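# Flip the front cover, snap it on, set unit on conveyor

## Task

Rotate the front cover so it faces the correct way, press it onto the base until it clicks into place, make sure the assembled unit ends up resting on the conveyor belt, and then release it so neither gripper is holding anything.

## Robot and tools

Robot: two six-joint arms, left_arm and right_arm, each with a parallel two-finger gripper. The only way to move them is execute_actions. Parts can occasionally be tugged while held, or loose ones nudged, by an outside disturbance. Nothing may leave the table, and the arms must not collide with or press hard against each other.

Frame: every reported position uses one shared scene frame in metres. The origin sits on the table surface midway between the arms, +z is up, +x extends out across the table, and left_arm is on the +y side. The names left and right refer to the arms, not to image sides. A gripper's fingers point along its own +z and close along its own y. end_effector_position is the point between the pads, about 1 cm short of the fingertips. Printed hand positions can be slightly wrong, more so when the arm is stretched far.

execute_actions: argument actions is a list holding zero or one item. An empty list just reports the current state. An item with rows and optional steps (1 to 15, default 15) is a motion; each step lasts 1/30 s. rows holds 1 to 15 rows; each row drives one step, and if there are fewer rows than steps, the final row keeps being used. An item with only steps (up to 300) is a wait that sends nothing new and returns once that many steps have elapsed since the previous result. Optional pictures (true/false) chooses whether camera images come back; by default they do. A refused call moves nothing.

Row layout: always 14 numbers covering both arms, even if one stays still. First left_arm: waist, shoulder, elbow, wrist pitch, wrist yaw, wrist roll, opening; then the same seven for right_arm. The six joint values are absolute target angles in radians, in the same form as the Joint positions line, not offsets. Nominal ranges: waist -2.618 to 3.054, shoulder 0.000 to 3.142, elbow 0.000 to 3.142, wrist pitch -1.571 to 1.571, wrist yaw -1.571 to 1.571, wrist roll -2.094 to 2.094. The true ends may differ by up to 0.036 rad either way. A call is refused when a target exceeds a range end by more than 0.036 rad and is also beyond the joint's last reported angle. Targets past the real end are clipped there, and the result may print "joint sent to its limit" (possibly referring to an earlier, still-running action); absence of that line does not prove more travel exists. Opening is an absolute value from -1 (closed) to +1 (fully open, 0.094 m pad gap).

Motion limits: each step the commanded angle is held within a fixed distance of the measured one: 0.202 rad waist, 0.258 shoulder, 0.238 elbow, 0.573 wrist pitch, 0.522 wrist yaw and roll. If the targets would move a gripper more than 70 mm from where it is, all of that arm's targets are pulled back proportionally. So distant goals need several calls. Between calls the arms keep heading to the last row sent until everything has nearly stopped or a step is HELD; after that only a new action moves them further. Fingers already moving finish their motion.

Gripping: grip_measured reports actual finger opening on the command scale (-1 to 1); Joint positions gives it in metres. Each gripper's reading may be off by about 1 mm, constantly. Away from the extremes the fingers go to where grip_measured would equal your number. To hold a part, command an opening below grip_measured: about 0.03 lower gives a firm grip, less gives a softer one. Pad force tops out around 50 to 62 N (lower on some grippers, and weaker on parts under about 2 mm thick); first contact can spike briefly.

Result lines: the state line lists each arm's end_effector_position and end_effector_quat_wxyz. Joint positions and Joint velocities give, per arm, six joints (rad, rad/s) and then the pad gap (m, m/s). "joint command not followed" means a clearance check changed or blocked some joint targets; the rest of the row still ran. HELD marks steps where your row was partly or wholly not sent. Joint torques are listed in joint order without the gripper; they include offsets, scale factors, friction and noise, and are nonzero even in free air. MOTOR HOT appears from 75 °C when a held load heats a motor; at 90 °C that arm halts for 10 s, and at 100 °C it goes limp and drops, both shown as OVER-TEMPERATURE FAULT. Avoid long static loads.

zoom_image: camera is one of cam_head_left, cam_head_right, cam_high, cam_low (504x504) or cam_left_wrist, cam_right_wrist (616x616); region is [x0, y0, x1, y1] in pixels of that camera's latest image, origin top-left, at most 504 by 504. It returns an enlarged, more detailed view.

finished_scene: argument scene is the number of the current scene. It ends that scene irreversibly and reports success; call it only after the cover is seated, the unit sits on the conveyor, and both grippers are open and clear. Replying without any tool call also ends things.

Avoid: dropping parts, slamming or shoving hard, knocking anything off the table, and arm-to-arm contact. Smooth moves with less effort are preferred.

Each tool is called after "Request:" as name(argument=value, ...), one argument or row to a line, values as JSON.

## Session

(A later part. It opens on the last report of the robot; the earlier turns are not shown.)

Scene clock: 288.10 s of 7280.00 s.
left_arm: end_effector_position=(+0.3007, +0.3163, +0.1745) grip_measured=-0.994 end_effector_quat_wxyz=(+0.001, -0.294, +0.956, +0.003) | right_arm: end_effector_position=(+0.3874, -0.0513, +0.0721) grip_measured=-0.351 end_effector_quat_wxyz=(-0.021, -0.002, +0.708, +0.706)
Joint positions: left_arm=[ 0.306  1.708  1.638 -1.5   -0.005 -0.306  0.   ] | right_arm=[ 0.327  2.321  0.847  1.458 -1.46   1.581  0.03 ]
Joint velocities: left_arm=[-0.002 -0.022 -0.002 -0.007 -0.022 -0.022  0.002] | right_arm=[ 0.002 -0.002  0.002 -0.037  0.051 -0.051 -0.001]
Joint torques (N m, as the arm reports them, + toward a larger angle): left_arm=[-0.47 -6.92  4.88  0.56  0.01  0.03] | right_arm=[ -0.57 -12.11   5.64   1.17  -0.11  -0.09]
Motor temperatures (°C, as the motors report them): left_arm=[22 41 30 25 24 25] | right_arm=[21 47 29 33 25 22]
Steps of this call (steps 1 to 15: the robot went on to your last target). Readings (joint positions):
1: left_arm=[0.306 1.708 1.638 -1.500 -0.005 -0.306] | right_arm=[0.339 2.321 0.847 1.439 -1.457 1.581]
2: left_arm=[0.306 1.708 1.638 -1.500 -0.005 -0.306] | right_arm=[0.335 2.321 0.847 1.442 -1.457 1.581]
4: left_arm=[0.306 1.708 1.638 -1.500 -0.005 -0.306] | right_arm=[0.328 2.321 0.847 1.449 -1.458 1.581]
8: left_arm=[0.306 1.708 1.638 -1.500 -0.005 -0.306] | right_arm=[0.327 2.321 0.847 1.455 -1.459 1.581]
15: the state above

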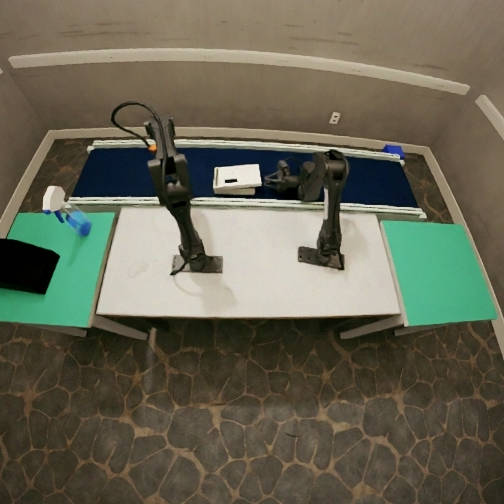

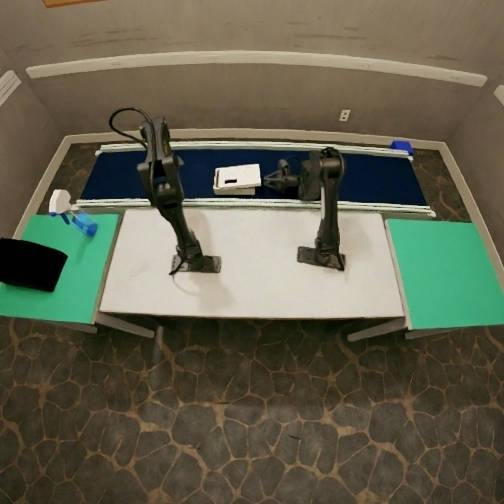

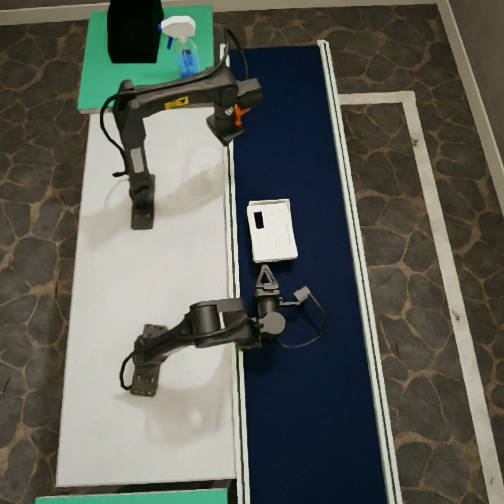

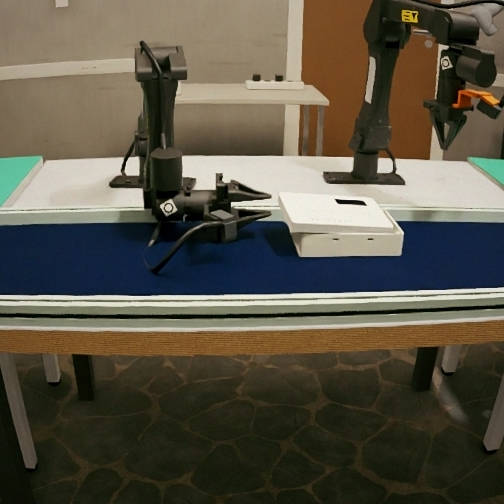

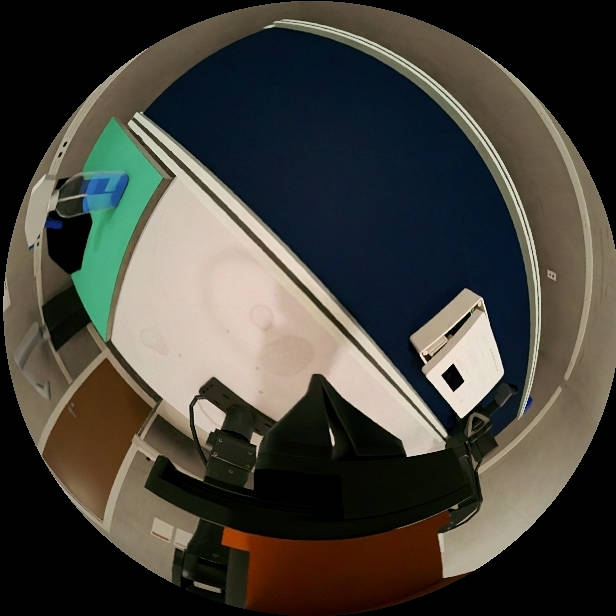

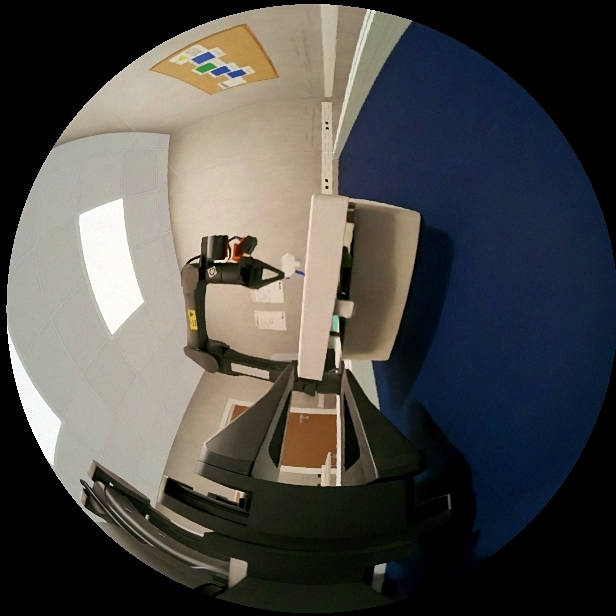

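Raise 5 mm, extend a bit, advance.

Request:
execute_actions(
  actions=[
    {"rows":[[0.3,1.7,1.63,-1.5,0,-0.3,-1,0.33,2.29,0.885,1.46,-1.46,1.57,-0.35],[0.3,1.7,1.63,-1.5,0,-0.3,-1,0.33,2.29,0.885,1.46,-1.46,1.57,-0.35],[0.3,1.7,1.63,-1.5,0,-0.3,-1,0.33,2.29,0.885,1.46,-1.46,1.57,-0.35],[0.3,1.7,1.63,-1.5,0,-0.3,-1,0.33,2.29,0.885,1.46,-1.46,1.57,-0.35],[0.3,1.7,1.63,-1.5,0,-0.3,-1,0.34,2.29,0.885,1.46,-1.45,1.57,-0.35],[0.3,1.7,1.63,-1.5,0,-0.3,-1,0.35,2.29,0.885,1.46,-1.44,1.57,-0.35],[0.3,1.7,1.63,-1.5,0,-0.3,-1,0.36,2.29,0.885,1.46,-1.43,1.57,-0.35],[0.3,1.7,1.63,-1.5,0,-0.3,-1,0.37,2.29,0.885,1.46,-1.42,1.57,-0.35],[0.3,1.7,1.63,-1.5,0,-0.3,-1,0.38,2.29,0.885,1.46,-1.41,1.57,-0.35],[0.3,1.7,1.63,-1.5,0,-0.3,-1,0.39,2.29,0.885,1.46,-1.40,1.57,-0.35],[0.3,1.7,1.63,-1.5,0,-0.3,-1,0.40,2.29,0.885,1.46,-1.39,1.57,-0.35],[0.3,1.7,1.63,-1.5,0,-0.3,-1,0.41,2.29,0.885,1.46,-1.38,1.57,-0.35],[0.3,1.7,1.63,-1.5,0,-0.3,-1,0.42,2.29,0.885,1.46,-1.37,1.57,-0.35]],"steps":15},
  ],
  pictures=false,
)

Request:
execute_actions(
  actions=[
    {"steps":12},
  ],
)

Request:
zoom_image(
  camera="cam_high",
  region=[220,185,330,295],
)

Scene clock: 301.43 s of 7280.00 s.
left_arm: end_effector_position=(+0.3007, +0.3163, +0.1745) grip_measured=-0.994 end_effector_quat_wxyz=(+0.001, -0.294, +0.956, +0.003) | right_arm: end_effector_position=(+0.3813, -0.0211, +0.0797) grip_measured=-0.351 end_effector_quat_wxyz=(-0.021, -0.022, +0.706, +0.708)
Joint positions: left_arm=[ 0.306  1.708  1.638 -1.5   -0.005 -0.306  0.   ] | right_arm=[ 0.411  2.309  0.864  1.458 -1.402  1.581  0.03 ]
Joint velocities: left_arm=[-0.007 -0.002  0.007 -0.037  0.051 -0.007  0.   ] | right_arm=[ 0.208  0.007 -0.017 -0.066  0.139 -0.051  0.   ]
Joint torques (N m, as the arm reports them, + toward a larger angle): left_arm=[-0.46 -6.92  4.89  0.56  0.01  0.03] | right_arm=[ -0.23 -12.83   6.69   1.03   0.09  -0.09]
Motor temperatures (°C, as the motors report them): left_arm=[22 41 30 25 24 25] | right_arm=[21 49 29 33 25 22]
Steps of this call (steps 1 to 15: the robot went on to your last target; steps 16 to 90: nothing new was sent; then 9.83 s passed at rest; steps 91 to 105: all 15 steps of this action). Readings (joint positions):
91: left_arm=[0.306 1.708 1.638 -1.500 -0.005 -0.306] | right_arm=[0.327 2.321 0.849 1.458 -1.460 1.581]
92: left_arm=[0.306 1.708 1.638 -1.500 -0.005 -0.306] | right_arm=[0.327 2.320 0.852 1.458 -1.460 1.581]
94: left_arm=[0.306 1.708 1.638 -1.500 -0.005 -0.306] | right_arm=[0.327 2.315 0.859 1.458 -1.460 1.581]
98: left_arm=[0.306 1.708 1.638 -1.500 -0.005 -0.306] | right_arm=[0.337 2.309 0.864 1.458 -1.449 1.581]
105: the state above

Scene clock: 301.83 s of 7280.00 s.
left_arm: end_effector_position=(+0.3007, +0.3163, +0.1745) grip_measured=-0.994 end_effector_quat_wxyz=(+0.001, -0.294, +0.956, +0.003) | right_arm: end_effector_position=(+0.3830, -0.0184, +0.0798) grip_measured=-0.351 end_effector_quat_wxyz=(-0.016, -0.018, +0.706, +0.708)
Joint positions: left_arm=[ 0.306  1.708  1.638 -1.5   -0.005 -0.306  0.   ] | right_arm=[ 0.419  2.309  0.864  1.458 -1.381  1.581  0.03 ]
Joint velocities: left_arm=[ 0.002  0.022 -0.002 -0.022  0.022 -0.022  0.   ] | right_arm=[-0.012  0.002  0.007  0.007 -0.007 -0.081 -0.   ]
Joint torques (N m, as the arm reports them, + toward a larger angle): left_arm=[-0.47 -6.9   4.88  0.56  0.01  0.03] | right_arm=[  0.08 -12.9    6.68   1.06   0.08  -0.09]
Motor temperatures (°C, as the motors report them): left_arm=[22 41 30 25 24 25] | right_arm=[21 49 29 33 25 22]
Steps of this call (steps 1 to 12: the robot went on to your last target). Readings (joint positions):
1: left_arm=[0.306 1.708 1.638 -1.500 -0.005 -0.306] | right_arm=[0.417 2.309 0.864 1.458 -1.398 1.581]
2: left_arm=[0.306 1.708 1.638 -1.500 -0.005 -0.306] | right_arm=[0.419 2.309 0.864 1.458 -1.395 1.581]
4: left_arm=[0.306 1.708 1.638 -1.500 -0.005 -0.306] | right_arm=[0.419 2.309 0.864 1.458 -1.390 1.581]
8: left_arm=[0.306 1.708 1.638 -1.500 -0.005 -0.306] | right_arm=[0.419 2.309 0.864 1.458 -1.383 1.581]
12: the state above

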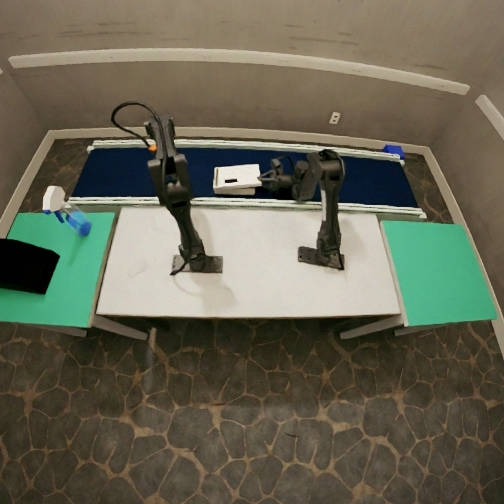

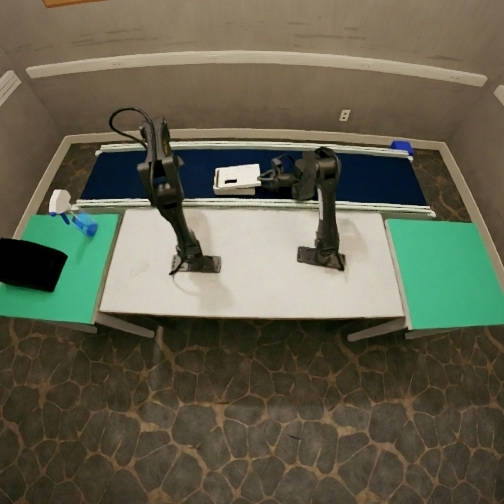

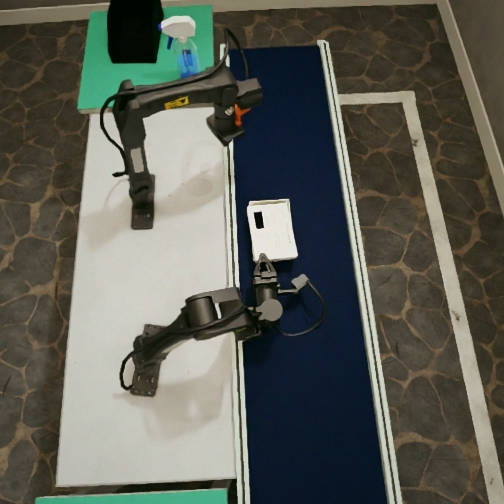

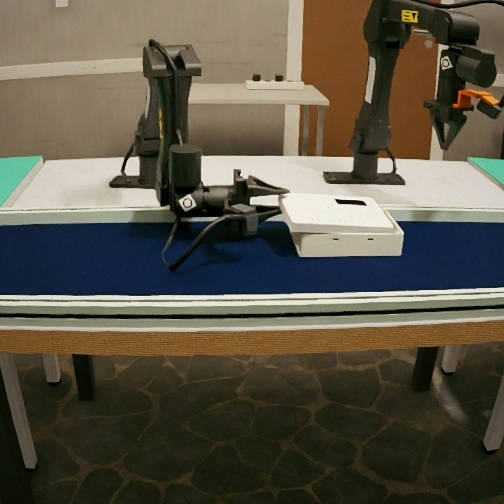

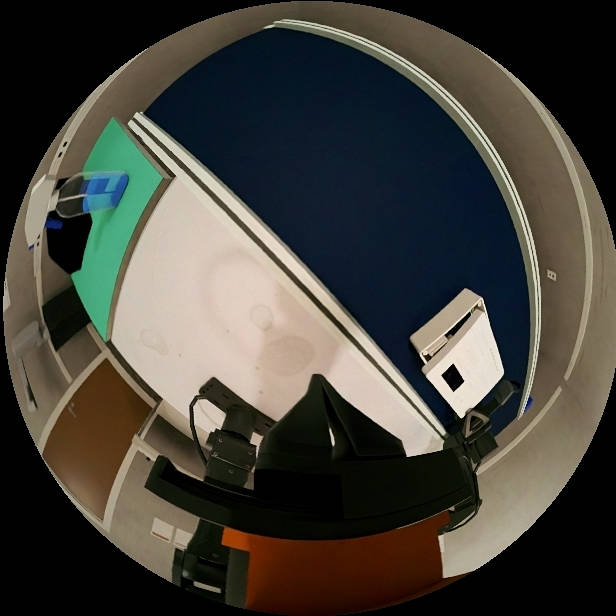

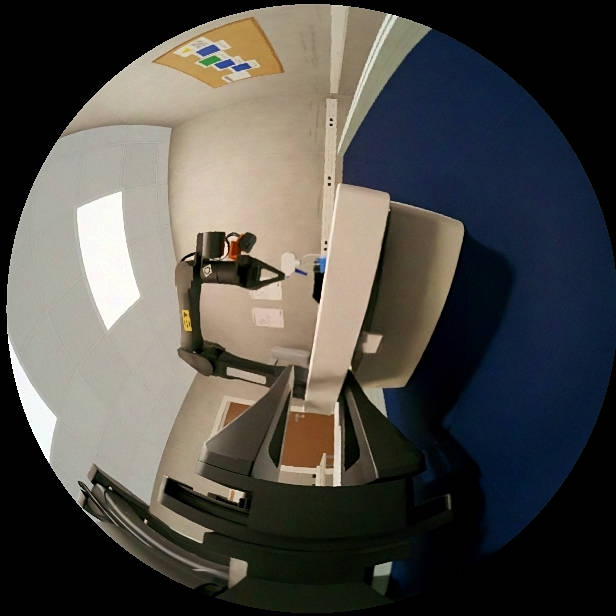

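Region (220, 185, 330, 295) of cam_high's 504x504 image, scaled by 4.582, with more detail than that image has.

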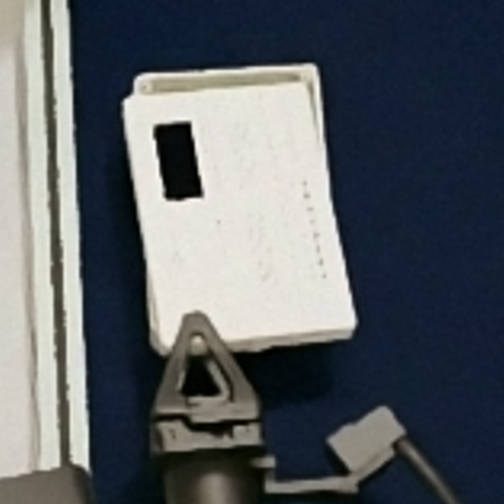

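Request:
execute_actions(
  actions=[
    {"rows":[[0.3,1.7,1.63,-1.5,0,-0.3,-1,0.42,2.29,0.885,1.46,-1.37,1.57,-0.42],[0.3,1.7,1.63,-1.5,0,-0.3,-1,0.42,2.29,0.885,1.46,-1.37,1.57,-0.48],[0.3,1.7,1.63,-1.5,0,-0.3,-1,0.42,2.29,0.885,1.46,-1.37,1.57,-0.53],[0.3,1.7,1.63,-1.5,0,-0.3,-1,0.42,2.29,0.885,1.46,-1.37,1.57,-0.57],[0.3,1.7,1.63,-1.5,0,-0.3,-1,0.42,2.29,0.885,1.46,-1.37,1.57,-0.6],[0.3,1.7,1.63,-1.5,0,-0.3,-1,0.42,2.29,0.885,1.46,-1.37,1.57,-0.625],[0.3,1.7,1.63,-1.5,0,-0.3,-1,0.42,2.29,0.885,1.46,-1.37,1.57,-0.65],[0.3,1.7,1.63,-1.5,0,-0.3,-1,0.42,2.29,0.885,1.46,-1.37,1.57,-0.675],[0.3,1.7,1.63,-1.5,0,-0.3,-1,0.42,2.29,0.885,1.46,-1.37,1.57,-0.675],[0.3,1.7,1.63,-1.5,0,-0.3,-1,0.42,2.29,0.885,1.46,-1.37,1.57,-0.675],[0.3,1.7,1.63,-1.5,0,-0.3,-1,0.42,2.275,0.87,1.46,-1.37,1.57,-0.675],[0.3,1.7,1.63,-1.5,0,-0.3,-1,0.42,2.26,0.87,1.46,-1.37,1.57,-0.675],[0.3,1.7,1.63,-1.5,0,-0.3,-1,0.42,2.245,0.86,1.46,-1.37,1.57,-0.675],[0.3,1.7,1.63,-1.5,0,-0.3,-1,0.42,2.235,0.86,1.46,-1.37,1.57,-0.675]],"steps":15},
  ],
  pictures=false,
)

Request:
execute_actions(
  actions=[
    {"rows":[[0.3,1.7,1.63,-1.5,0,-0.3,-1,0.42,2.235,0.85,1.46,-1.37,1.57,-0.675],[0.3,1.7,1.63,-1.5,0,-0.3,-1,0.42,2.235,0.85,1.46,-1.37,1.57,-0.675],[0.3,1.7,1.63,-1.5,0,-0.3,-1,0.43,2.235,0.84,1.465,-1.35,1.57,-0.675],[0.3,1.7,1.63,-1.5,0,-0.3,-1,0.44,2.235,0.83,1.47,-1.33,1.57,-0.675],[0.3,1.7,1.63,-1.5,0,-0.3,-1,0.45,2.235,0.82,1.475,-1.31,1.57,-0.675],[0.3,1.7,1.63,-1.5,0,-0.3,-1,0.46,2.235,0.81,1.48,-1.29,1.57,-0.675],[0.3,1.7,1.63,-1.5,0,-0.3,-1,0.47,2.235,0.80,1.485,-1.27,1.57,-0.675],[0.3,1.7,1.63,-1.5,0,-0.3,-1,0.48,2.235,0.79,1.49,-1.25,1.57,-0.675],[0.3,1.7,1.63,-1.5,0,-0.3,-1,0.49,2.235,0.785,1.495,-1.23,1.57,-0.675],[0.3,1.7,1.63,-1.5,0,-0.3,-1,0.50,2.235,0.78,1.5,-1.21,1.57,-0.675],[0.3,1.7,1.63,-1.5,0,-0.3,-1,0.505,2.235,0.78,1.5,-1.19,1.57,-0.675]],"steps":15},
  ],
  pictures=false,
)

Request:
execute_actions(
  actions=[
    {"steps":15},
  ],
)

Request:
zoom_image(
  camera="cam_high",
  region=[220,175,330,285],
)

Request:
zoom_image(
  camera="cam_low",
  region=[270,170,430,270],
)

Scene clock: 320.17 s of 7280.00 s.
left_arm: end_effector_position=(+0.3007, +0.3163, +0.1745) grip_measured=-0.994 end_effector_quat_wxyz=(+0.001, -0.294, +0.956, +0.003) | right_arm: end_effector_position=(+0.3845, -0.0181, +0.0903) grip_measured=-0.643 end_effector_quat_wxyz=(-0.008, -0.024, +0.704, +0.709)
Joint positions: left_arm=[ 0.306  1.708  1.638 -1.5   -0.005 -0.306  0.   ] | right_arm=[ 0.419  2.278  0.864  1.449 -1.379  1.582  0.017]
Joint velocities: left_arm=[-0.017 -0.007  0.002  0.007  0.007  0.037 -0.   ] | right_arm=[-0.012 -0.295 -0.002  0.037  0.037  0.022 -0.   ]
Joint torques (N m, as the arm reports them, + toward a larger angle): left_arm=[-0.47 -6.92  4.87  0.56  0.01  0.02] | right_arm=[  0.07 -13.46   4.41   1.14   0.06  -0.09]
Motor temperatures (°C, as the motors report them): left_arm=[22 41 30 25 24 25] | right_arm=[21 52 29 33 25 22]
Steps of this call (steps 1 to 30: the robot went on to your last target; steps 31 to 90: nothing new was sent; then 14.83 s passed at rest; steps 91 to 105: all 15 steps of this action). Readings (joint positions):
91: left_arm=[0.306 1.708 1.638 -1.500 -0.005 -0.306] | right_arm=[0.419 2.309 0.864 1.458 -1.379 1.581]
92: left_arm=[0.306 1.708 1.638 -1.500 -0.005 -0.306] | right_arm=[0.419 2.309 0.864 1.458 -1.379 1.581]
94: left_arm=[0.306 1.708 1.638 -1.500 -0.005 -0.306] | right_arm=[0.419 2.309 0.864 1.458 -1.379 1.581]
98: left_arm=[0.306 1.708 1.638 -1.500 -0.005 -0.306] | right_arm=[0.419 2.309 0.864 1.458 -1.379 1.582]
105: the state above

Scene clock: 320.67 s of 7280.00 s.
left_arm: end_effector_position=(+0.3007, +0.3163, +0.1745) grip_measured=-0.994 end_effector_quat_wxyz=(+0.001, -0.294, +0.956, +0.003) | right_arm: end_effector_position=(+0.3714, +0.0055, +0.0856) grip_measured=-0.643 end_effector_quat_wxyz=(-0.001, +0.013, +0.708, +0.706)
Joint positions: left_arm=[ 0.306  1.708  1.638 -1.5   -0.005 -0.306  0.   ] | right_arm=[ 0.502  2.252  0.789  1.454 -1.233  1.582  0.017]
Joint velocities: left_arm=[ 0.007 -0.002  0.022 -0.022 -0.022 -0.081 -0.001] | right_arm=[-0.002 -0.017  0.007  0.066  0.242 -0.051  0.001]
Joint torques (N m, as the arm reports them, + toward a larger angle): left_arm=[-0.46 -6.92  4.89  0.55  0.01  0.03] | right_arm=[  0.26 -12.25   3.82   1.48   0.06  -0.09]
Motor temperatures (°C, as the motors report them): left_arm=[22 41 30 25 24 25] | right_arm=[21 52 29 33 25 22]
Steps of this call (steps 1 to 15: all 15 steps of this action). Readings (joint positions):
1: left_arm=[0.306 1.708 1.638 -1.500 -0.005 -0.306] | right_arm=[0.419 2.268 0.864 1.449 -1.378 1.582]
2: left_arm=[0.306 1.708 1.638 -1.500 -0.005 -0.306] | right_arm=[0.419 2.260 0.864 1.449 -1.378 1.582]
4: left_arm=[0.306 1.708 1.638 -1.500 -0.005 -0.306] | right_arm=[0.420 2.253 0.861 1.449 -1.370 1.582]
8: left_arm=[0.306 1.708 1.638 -1.500 -0.005 -0.306] | right_arm=[0.446 2.252 0.823 1.451 -1.317 1.582]
15: the state above

Scene clock: 321.17 s of 7280.00 s.
left_arm: end_effector_position=(+0.3007, +0.3163, +0.1745) grip_measured=-0.994 end_effector_quat_wxyz=(+0.001, -0.294, +0.956, +0.003) | right_arm: end_effector_position=(+0.3740, +0.0055, +0.0858) grip_measured=-0.643 end_effector_quat_wxyz=(+0.005, +0.017, +0.708, +0.706)
Joint positions: left_arm=[ 0.306  1.708  1.638 -1.5   -0.005 -0.306  0.   ] | right_arm=[ 0.502  2.252  0.789  1.456 -1.219  1.582  0.017]
Joint velocities: left_arm=[ 0.002 -0.002  0.012  0.007 -0.037  0.037  0.001] | right_arm=[ 0.002  0.002  0.007 -0.022  0.125 -0.051  0.   ]
Joint torques (N m, as the arm reports them, + toward a larger angle): left_arm=[-0.48 -6.93  4.87  0.56  0.01  0.03] | right_arm=[  0.23 -12.27   3.83   1.52   0.24  -0.1 ]
Motor temperatures (°C, as the motors report them): left_arm=[22 41 30 25 24 25] | right_arm=[21 52 29 33 25 22]
Steps of this call (steps 1 to 15: the robot went on to your last target). Readings (joint positions):
1: left_arm=[0.306 1.708 1.638 -1.500 -0.005 -0.306] | right_arm=[0.502 2.252 0.789 1.455 -1.229 1.582]
2: left_arm=[0.306 1.708 1.638 -1.500 -0.005 -0.306] | right_arm=[0.502 2.252 0.789 1.456 -1.227 1.582]
4: left_arm=[0.306 1.708 1.638 -1.500 -0.005 -0.306] | right_arm=[0.502 2.252 0.789 1.456 -1.223 1.582]
8: left_arm=[0.306 1.708 1.638 -1.500 -0.005 -0.306] | right_arm=[0.502 2.252 0.789 1.456 -1.220 1.582]
15: the state above

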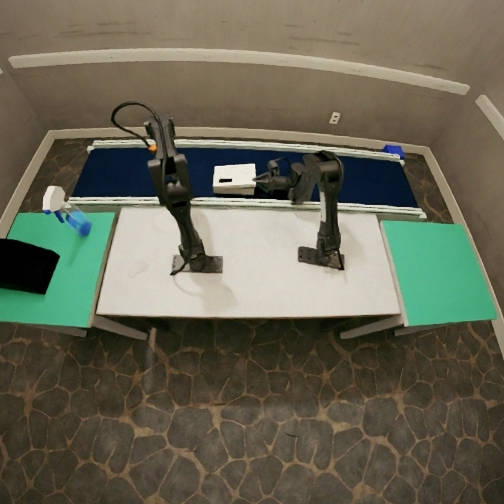

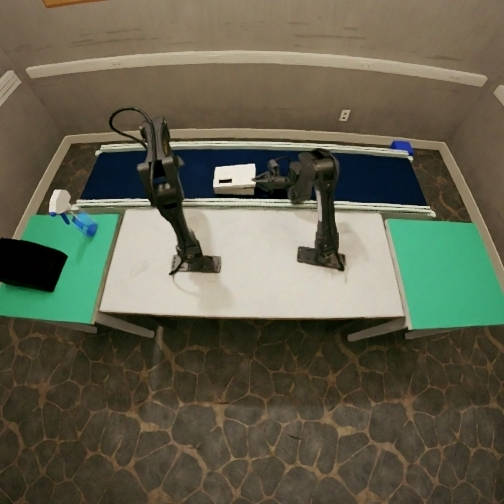

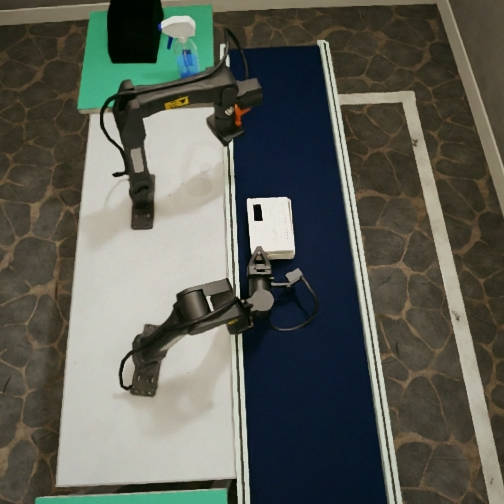

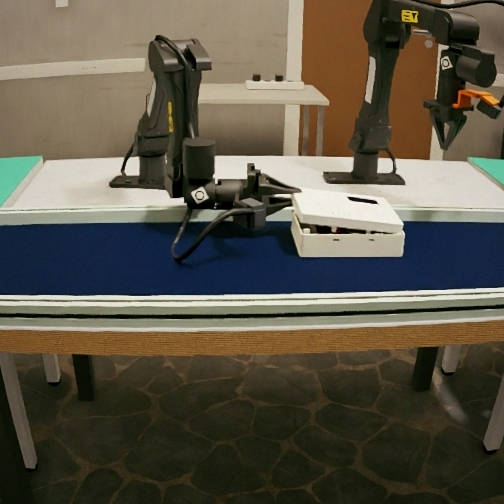

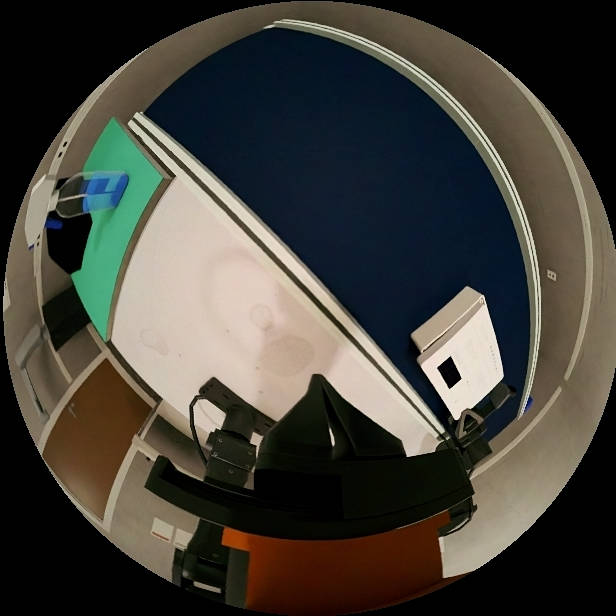

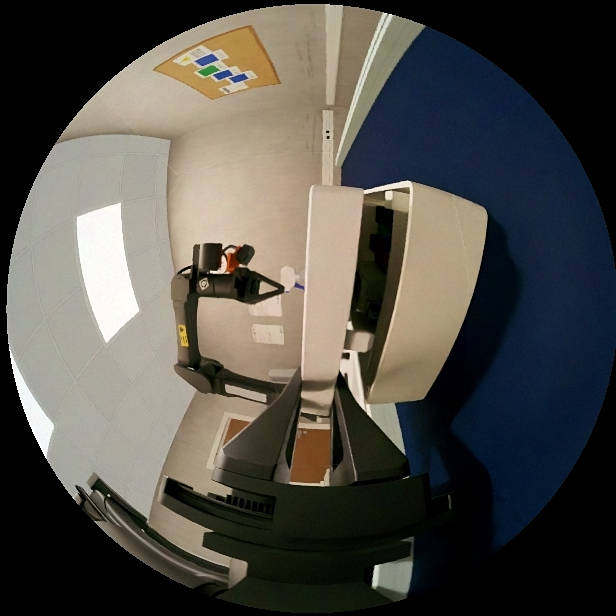

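Region (220, 175, 330, 285) of cam_high's 504x504 image, scaled by 4.582, with more detail than that image has.

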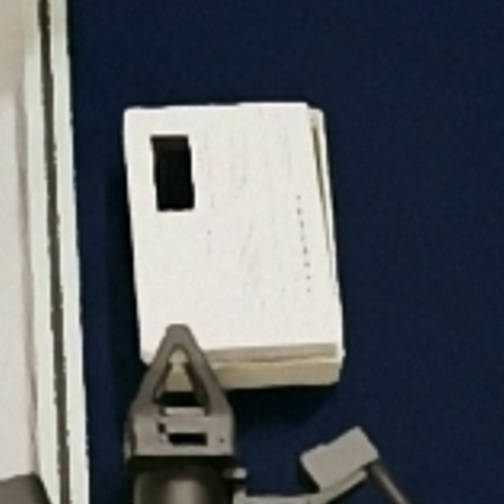

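Region (270, 170, 430, 270) of cam_low's 504x504 image, scaled by 3.150, with more detail than that image has; it fills the top 315 rows of this view, and the rest is white.

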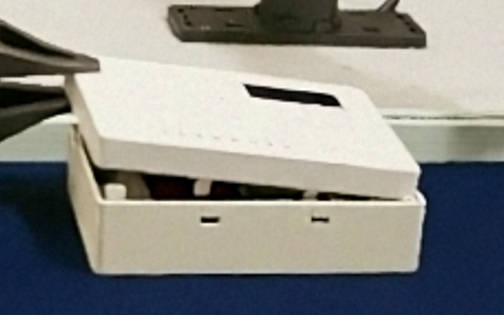

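Request:
execute_actions(
  actions=[
    {"rows":[[0.3,1.7,1.63,-1.5,0,-0.3,-1,0.505,2.22,0.78,1.49,-1.21,1.57,-0.7],[0.3,1.7,1.63,-1.5,0,-0.3,-1,0.505,2.21,0.78,1.48,-1.21,1.57,-0.7],[0.3,1.7,1.63,-1.5,0,-0.3,-1,0.505,2.2,0.78,1.47,-1.21,1.57,-0.7],[0.3,1.7,1.63,-1.5,0,-0.3,-1,0.505,2.2,0.78,1.47,-1.21,1.57,-0.7],[0.3,1.7,1.63,-1.5,0,-0.3,-1,0.505,2.2,0.78,1.47,-1.21,1.57,-0.7],[0.3,1.7,1.63,-1.5,0,-0.3,-1,0.505,2.2,0.78,1.47,-1.21,1.57,-0.7],[0.3,1.7,1.63,-1.5,0,-0.3,-1,0.51,2.2,0.78,1.47,-1.19,1.57,-0.7],[0.3,1.7,1.63,-1.5,0,-0.3,-1,0.518,2.2,0.78,1.47,-1.165,1.57,-0.7]],"steps":15},
  ],
  pictures=false,
)

Request:
execute_actions(
  actions=[
    {"steps":10},
  ],
  pictures=false,
)

Request:
execute_actions(
  actions=[
    {"rows":[[0.3,1.7,1.63,-1.5,0,-0.3,-1,0.518,2.22,0.78,1.48,-1.165,1.57,-0.7],[0.3,1.7,1.63,-1.5,0,-0.3,-1,0.518,2.23,0.78,1.48,-1.165,1.57,-0.7],[0.3,1.7,1.63,-1.5,0,-0.3,-1,0.518,2.24,0.78,1.49,-1.165,1.57,-0.7]],"steps":15},
  ],
)

Request:
zoom_image(
  camera="cam_high",
  region=[220,175,330,285],
)

Request:
zoom_image(
  camera="cam_low",
  region=[270,170,430,270],
)

Request:
zoom_image(
  camera="cam_left_wrist",
  region=[390,270,540,430],
)

Scene clock: 332.73 s of 7280.00 s.
left_arm: end_effector_position=(+0.3007, +0.3163, +0.1745) grip_measured=-0.994 end_effector_quat_wxyz=(+0.001, -0.294, +0.956, +0.003) | right_arm: end_effector_position=(+0.3796, +0.0076, +0.0965) grip_measured=-0.643 end_effector_quat_wxyz=(+0.024, +0.020, +0.704, +0.709)
Joint positions: left_arm=[ 0.306  1.708  1.638 -1.5   -0.005 -0.306  0.   ] | right_arm=[ 0.509  2.222  0.789  1.451 -1.181  1.582  0.017]
Joint velocities: left_arm=[-0.012  0.002 -0.012  0.037 -0.037 -0.051 -0.001] | right_arm=[ 0.007  0.002  0.002  0.037 -0.007 -0.066  0.001]
Joint torques (N m, as the arm reports them, + toward a larger angle): left_arm=[-0.46 -6.91  4.89  0.56  0.01  0.03] | right_arm=[  0.78 -12.79   3.99   1.32   0.07  -0.09]
Motor temperatures (°C, as the motors report them): left_arm=[22 41 30 25 24 25] | right_arm=[21 52 28 34 25 22]
Steps of this call (steps 1 to 15: the robot went on to your last target; steps 16 to 90: nothing new was sent; then 8.07 s passed at rest; steps 91 to 105: all 15 steps of this action). Readings (joint positions):
91: left_arm=[0.306 1.708 1.638 -1.500 -0.005 -0.306] | right_arm=[0.502 2.252 0.789 1.456 -1.219 1.582]
92: left_arm=[0.306 1.708 1.638 -1.500 -0.005 -0.306] | right_arm=[0.502 2.250 0.789 1.456 -1.219 1.582]
94: left_arm=[0.306 1.708 1.638 -1.500 -0.005 -0.306] | right_arm=[0.502 2.241 0.789 1.451 -1.219 1.582]
98: left_arm=[0.306 1.708 1.638 -1.500 -0.005 -0.306] | right_arm=[0.503 2.223 0.789 1.451 -1.209 1.582]
105: the state above

Scene clock: 333.07 s of 7280.00 s.
left_arm: end_effector_position=(+0.3007, +0.3163, +0.1745) grip_measured=-0.994 end_effector_quat_wxyz=(+0.001, -0.294, +0.956, +0.003) | right_arm: end_effector_position=(+0.3808, +0.0075, +0.0966) grip_measured=-0.643 end_effector_quat_wxyz=(+0.026, +0.023, +0.704, +0.709)
Joint positions: left_arm=[ 0.306  1.708  1.638 -1.5   -0.005 -0.306  0.   ] | right_arm=[ 0.509  2.222  0.789  1.451 -1.175  1.582  0.017]
Joint velocities: left_arm=[ 0.012 -0.007  0.002  0.051 -0.007 -0.037  0.001] | right_arm=[ 0.027 -0.017 -0.007 -0.081  0.007 -0.007 -0.   ]
Joint torques (N m, as the arm reports them, + toward a larger angle): left_arm=[-0.45 -6.91  4.87  0.56  0.01  0.02] | right_arm=[  0.75 -12.73   4.02   1.33   0.06  -0.09]
Motor temperatures (°C, as the motors report them): left_arm=[22 41 30 25 24 25] | right_arm=[21 52 28 34 25 22]
Steps of this call (steps 1 to 10: the robot went on to your last target). Readings (joint positions):
1: left_arm=[0.306 1.708 1.638 -1.500 -0.005 -0.306] | right_arm=[0.509 2.222 0.789 1.451 -1.180 1.582]
2: left_arm=[0.306 1.708 1.638 -1.500 -0.005 -0.306] | right_arm=[0.509 2.222 0.789 1.451 -1.179 1.582]
4: left_arm=[0.306 1.708 1.638 -1.500 -0.005 -0.306] | right_arm=[0.509 2.222 0.789 1.451 -1.177 1.582]
8: left_arm=[0.306 1.708 1.638 -1.500 -0.005 -0.306] | right_arm=[0.509 2.222 0.789 1.451 -1.175 1.582]
10: the state above

Scene clock: 333.57 s of 7280.00 s.
left_arm: end_effector_position=(+0.3007, +0.3163, +0.1745) grip_measured=-0.994 end_effector_quat_wxyz=(+0.001, -0.294, +0.956, +0.003) | right_arm: end_effector_position=(+0.3806, +0.0074, +0.0918) grip_measured=-0.643 end_effector_quat_wxyz=(+0.023, +0.027, +0.706, +0.708)
Joint positions: left_arm=[ 0.306  1.708  1.638 -1.5   -0.005 -0.306  0.   ] | right_arm=[ 0.509  2.235  0.789  1.453 -1.174  1.582  0.017]
Joint velocities: left_arm=[ 0.002  0.002  0.002 -0.007 -0.022 -0.081  0.   ] | right_arm=[ 0.002 -0.002  0.002 -0.037 -0.022  0.037 -0.   ]
Joint torques (N m, as the arm reports them, + toward a larger angle): left_arm=[-0.44 -6.92  4.89  0.56  0.01  0.03] | right_arm=[  0.76 -10.21   3.97   1.49   0.08  -0.1 ]
Motor temperatures (°C, as the motors report them): left_arm=[22 41 30 25 24 25] | right_arm=[21 52 28 34 25 22]
Steps of this call (steps 1 to 15: all 15 steps of this action). Readings (joint positions):
1: left_arm=[0.306 1.708 1.638 -1.500 -0.005 -0.306] | right_arm=[0.509 2.222 0.789 1.451 -1.175 1.582]
2: left_arm=[0.306 1.708 1.638 -1.500 -0.005 -0.306] | right_arm=[0.509 2.222 0.789 1.451 -1.175 1.582]
4: left_arm=[0.306 1.708 1.638 -1.500 -0.005 -0.306] | right_arm=[0.509 2.225 0.789 1.453 -1.174 1.582]
8: left_arm=[0.306 1.708 1.638 -1.500 -0.005 -0.306] | right_arm=[0.509 2.234 0.789 1.453 -1.174 1.582]
15: the state above

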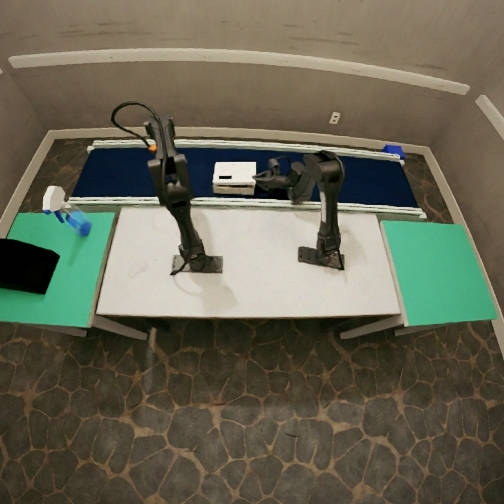

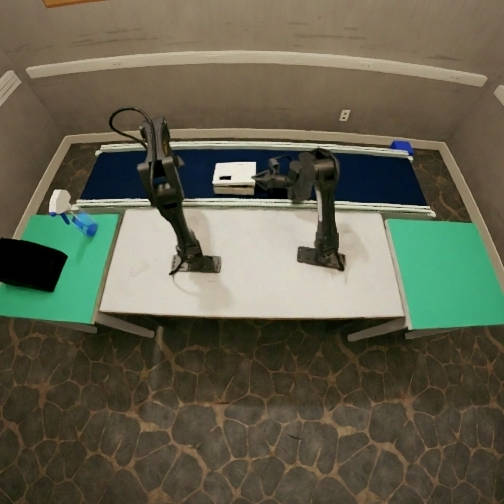

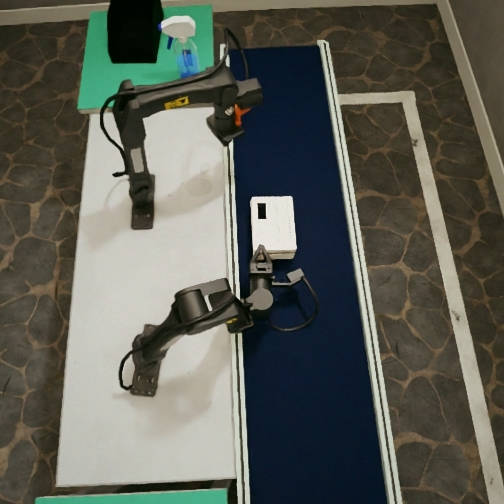

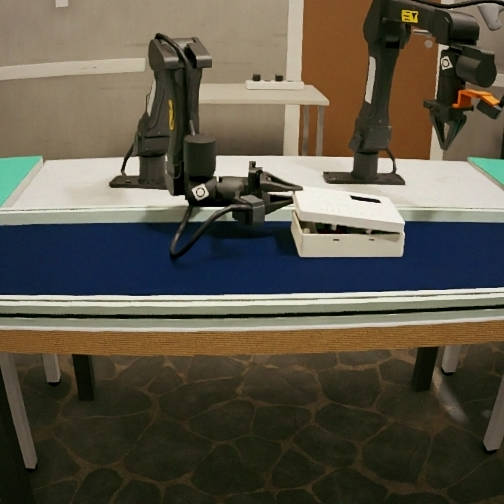

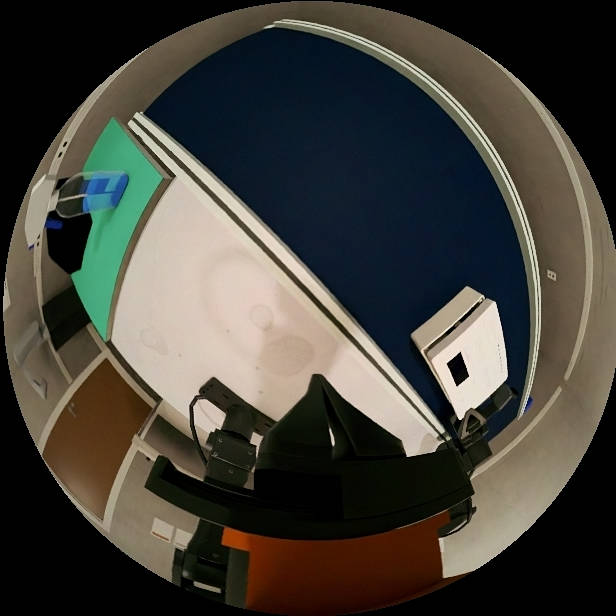

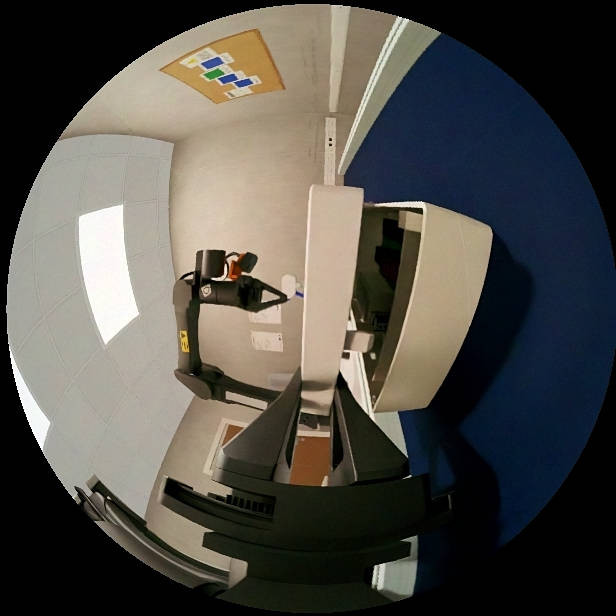

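Region (220, 175, 330, 285) of cam_high's 504x504 image, scaled by 4.582, with more detail than that image has.

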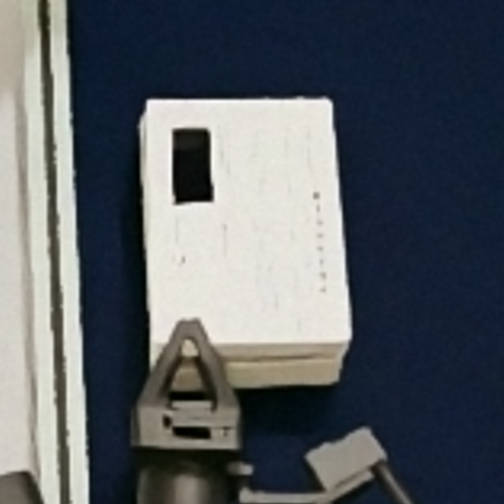

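Region (270, 170, 430, 270) of cam_low's 504x504 image, scaled by 3.150, with more detail than that image has; it fills the top 315 rows of this view, and the rest is white.

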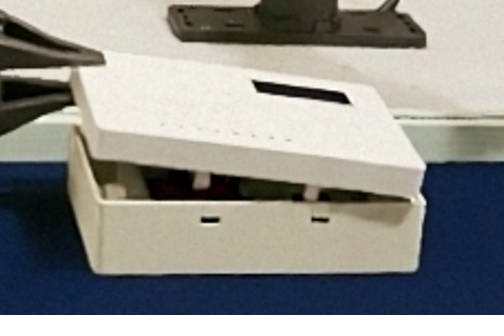

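Region (390, 270, 540, 430) of cam_left_wrist's 616x616 image, scaled by 3.150, with more detail than that image has; it fills the left 472 columns of this view, and the rest is white.

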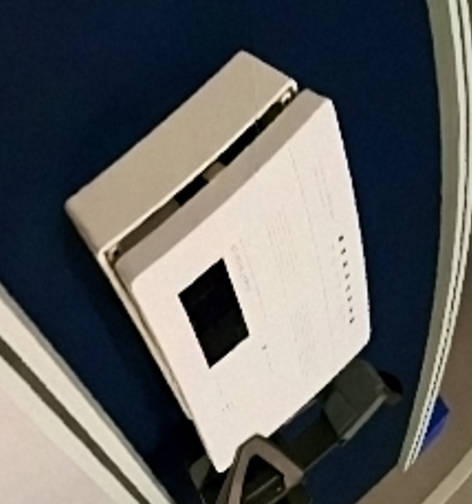

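Request:
execute_actions(
  actions=[
    {"rows":[[0.3,1.7,1.63,-1.5,0,-0.3,-1,0.527,2.24,0.78,1.49,-1.17,1.57,-0.7],[0.3,1.7,1.63,-1.5,0,-0.3,-1,0.527,2.24,0.78,1.49,-1.17,1.57,-0.7],[0.3,1.7,1.63,-1.5,0,-0.3,-1,0.527,2.24,0.78,1.49,-1.17,1.57,-0.7],[0.3,1.7,1.63,-1.5,0,-0.3,-1,0.527,2.24,0.78,1.49,-1.17,1.57,-0.7],[0.3,1.7,1.63,-1.5,0,-0.3,-1,0.527,2.24,0.78,1.49,-1.17,1.57,-0.7],[0.3,1.7,1.63,-1.5,0,-0.3,-1,0.527,2.25,0.78,1.5,-1.17,1.57,-0.7],[0.3,1.7,1.63,-1.5,0,-0.3,-1,0.527,2.26,0.78,1.51,-1.17,1.57,-0.7],[0.3,1.7,1.63,-1.5,0,-0.3,-1,0.527,2.265,0.78,1.51,-1.17,1.57,-0.7]],"steps":15},
  ],
)

Request:
zoom_image(
  camera="cam_high",
  region=[220,175,330,285],
)

Request:
zoom_image(
  camera="cam_low",
  region=[270,170,430,270],
)

Request:
zoom_image(
  camera="cam_left_wrist",
  region=[390,270,540,430],
)

Scene clock: 344.20 s of 7280.00 s.
left_arm: end_effector_position=(+0.3007, +0.3163, +0.1745) grip_measured=-0.994 end_effector_quat_wxyz=(+0.001, -0.294, +0.956, +0.003) | right_arm: end_effector_position=(+0.3771, +0.0105, +0.0869) grip_measured=-0.643 end_effector_quat_wxyz=(+0.021, +0.022, +0.705, +0.708)
Joint positions: left_arm=[ 0.306  1.708  1.638 -1.5   -0.005 -0.306  0.   ] | right_arm=[ 0.518  2.257  0.789  1.478 -1.174  1.583  0.017]
Joint velocities: left_arm=[ 0.012 -0.012 -0.002 -0.007 -0.022 -0.022 -0.   ] | right_arm=[-0.002 -0.002 -0.017 -0.022 -0.022  0.051  0.001]
Joint torques (N m, as the arm reports them, + toward a larger angle): left_arm=[-0.45 -6.92  4.89  0.56  0.01  0.03] | right_arm=[  0.77 -10.05   3.85   1.45   0.03  -0.11]
Motor temperatures (°C, as the motors report them): left_arm=[22 41 30 25 24 25] | right_arm=[21 50 28 34 25 22]
Steps of this call (steps 1 to 15: the robot went on to your last target; steps 16 to 90: nothing new was sent; then 7.13 s passed at rest; steps 91 to 105: all 15 steps of this action). Readings (joint positions):
91: left_arm=[0.306 1.708 1.638 -1.500 -0.005 -0.306] | right_arm=[0.509 2.235 0.789 1.453 -1.174 1.582]
92: left_arm=[0.306 1.708 1.638 -1.500 -0.005 -0.306] | right_arm=[0.511 2.235 0.789 1.453 -1.174 1.582]
94: left_arm=[0.306 1.708 1.638 -1.500 -0.005 -0.306] | right_arm=[0.515 2.235 0.789 1.453 -1.174 1.582]
98: left_arm=[0.306 1.708 1.638 -1.500 -0.005 -0.306] | right_arm=[0.518 2.242 0.789 1.463 -1.174 1.582]
105: the state above

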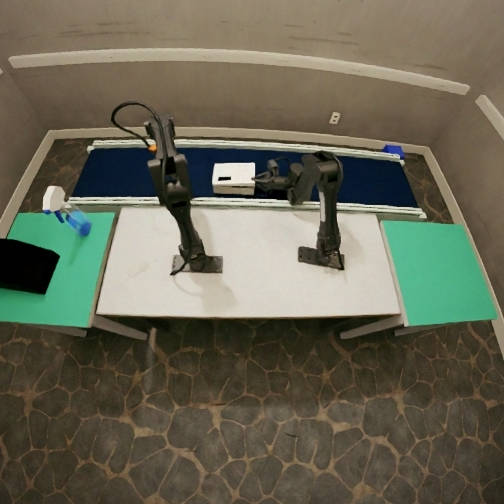

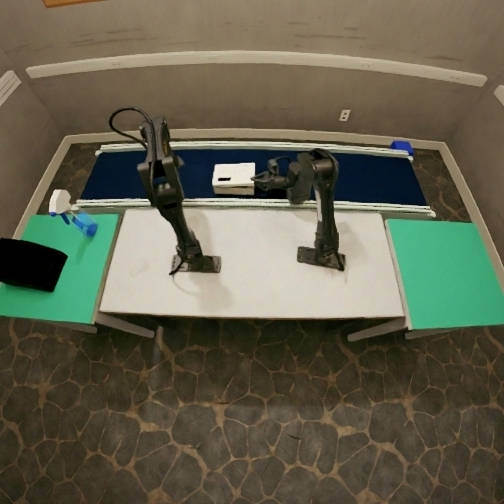

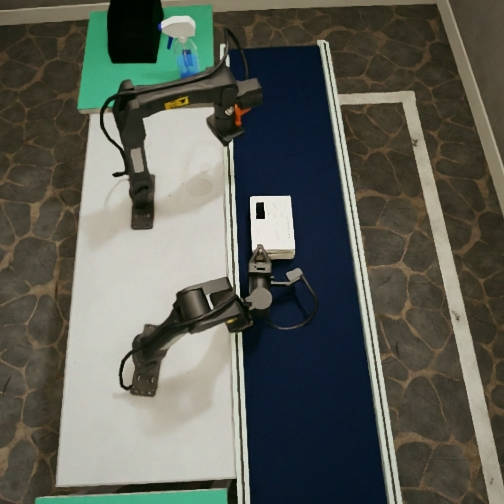

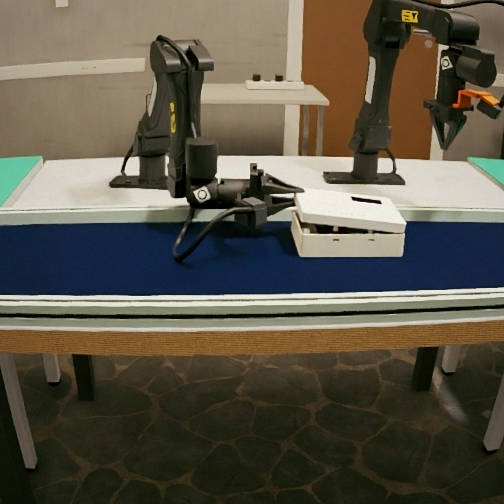

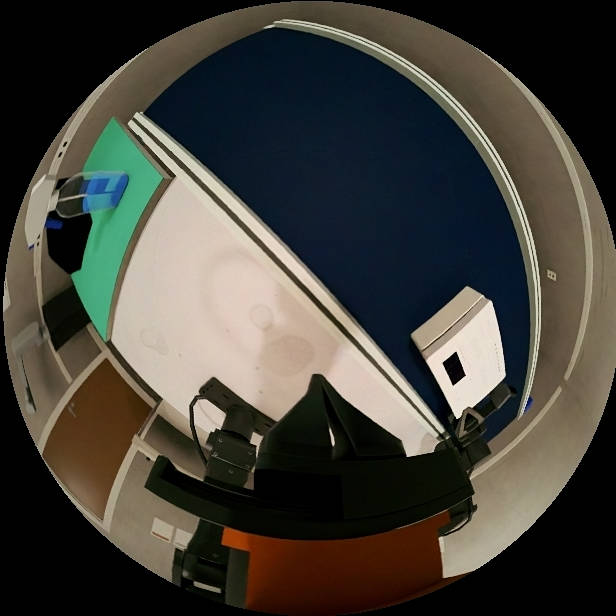

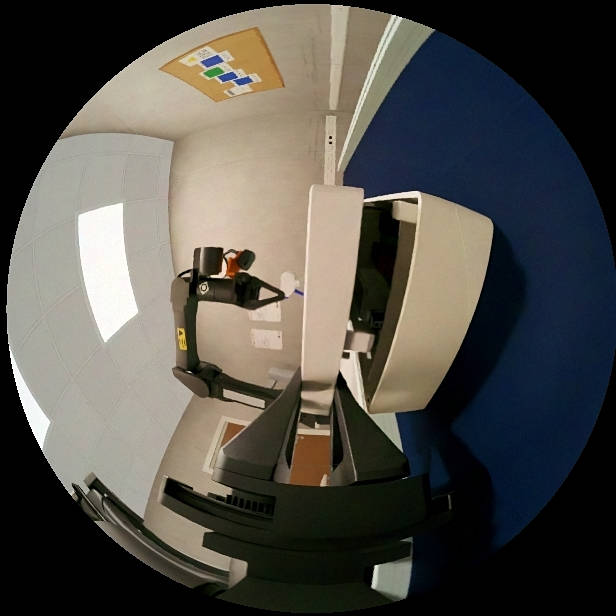

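Region (220, 175, 330, 285) of cam_high's 504x504 image, scaled by 4.582, with more detail than that image has.

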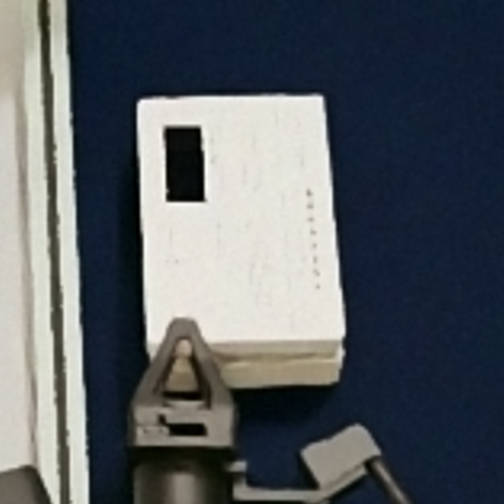

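Region (270, 170, 430, 270) of cam_low's 504x504 image, scaled by 3.150, with more detail than that image has; it fills the top 315 rows of this view, and the rest is white.

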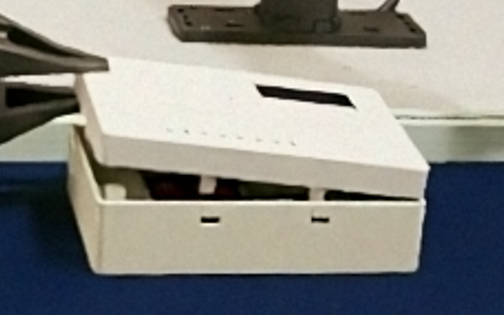

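Region (390, 270, 540, 430) of cam_left_wrist's 616x616 image, scaled by 3.150, with more detail than that image has; it fills the left 472 columns of this view, and the rest is white.

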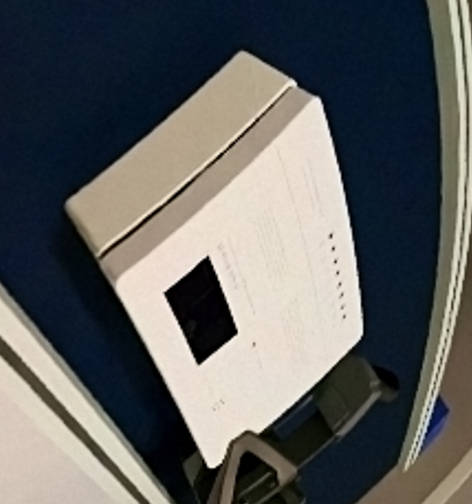

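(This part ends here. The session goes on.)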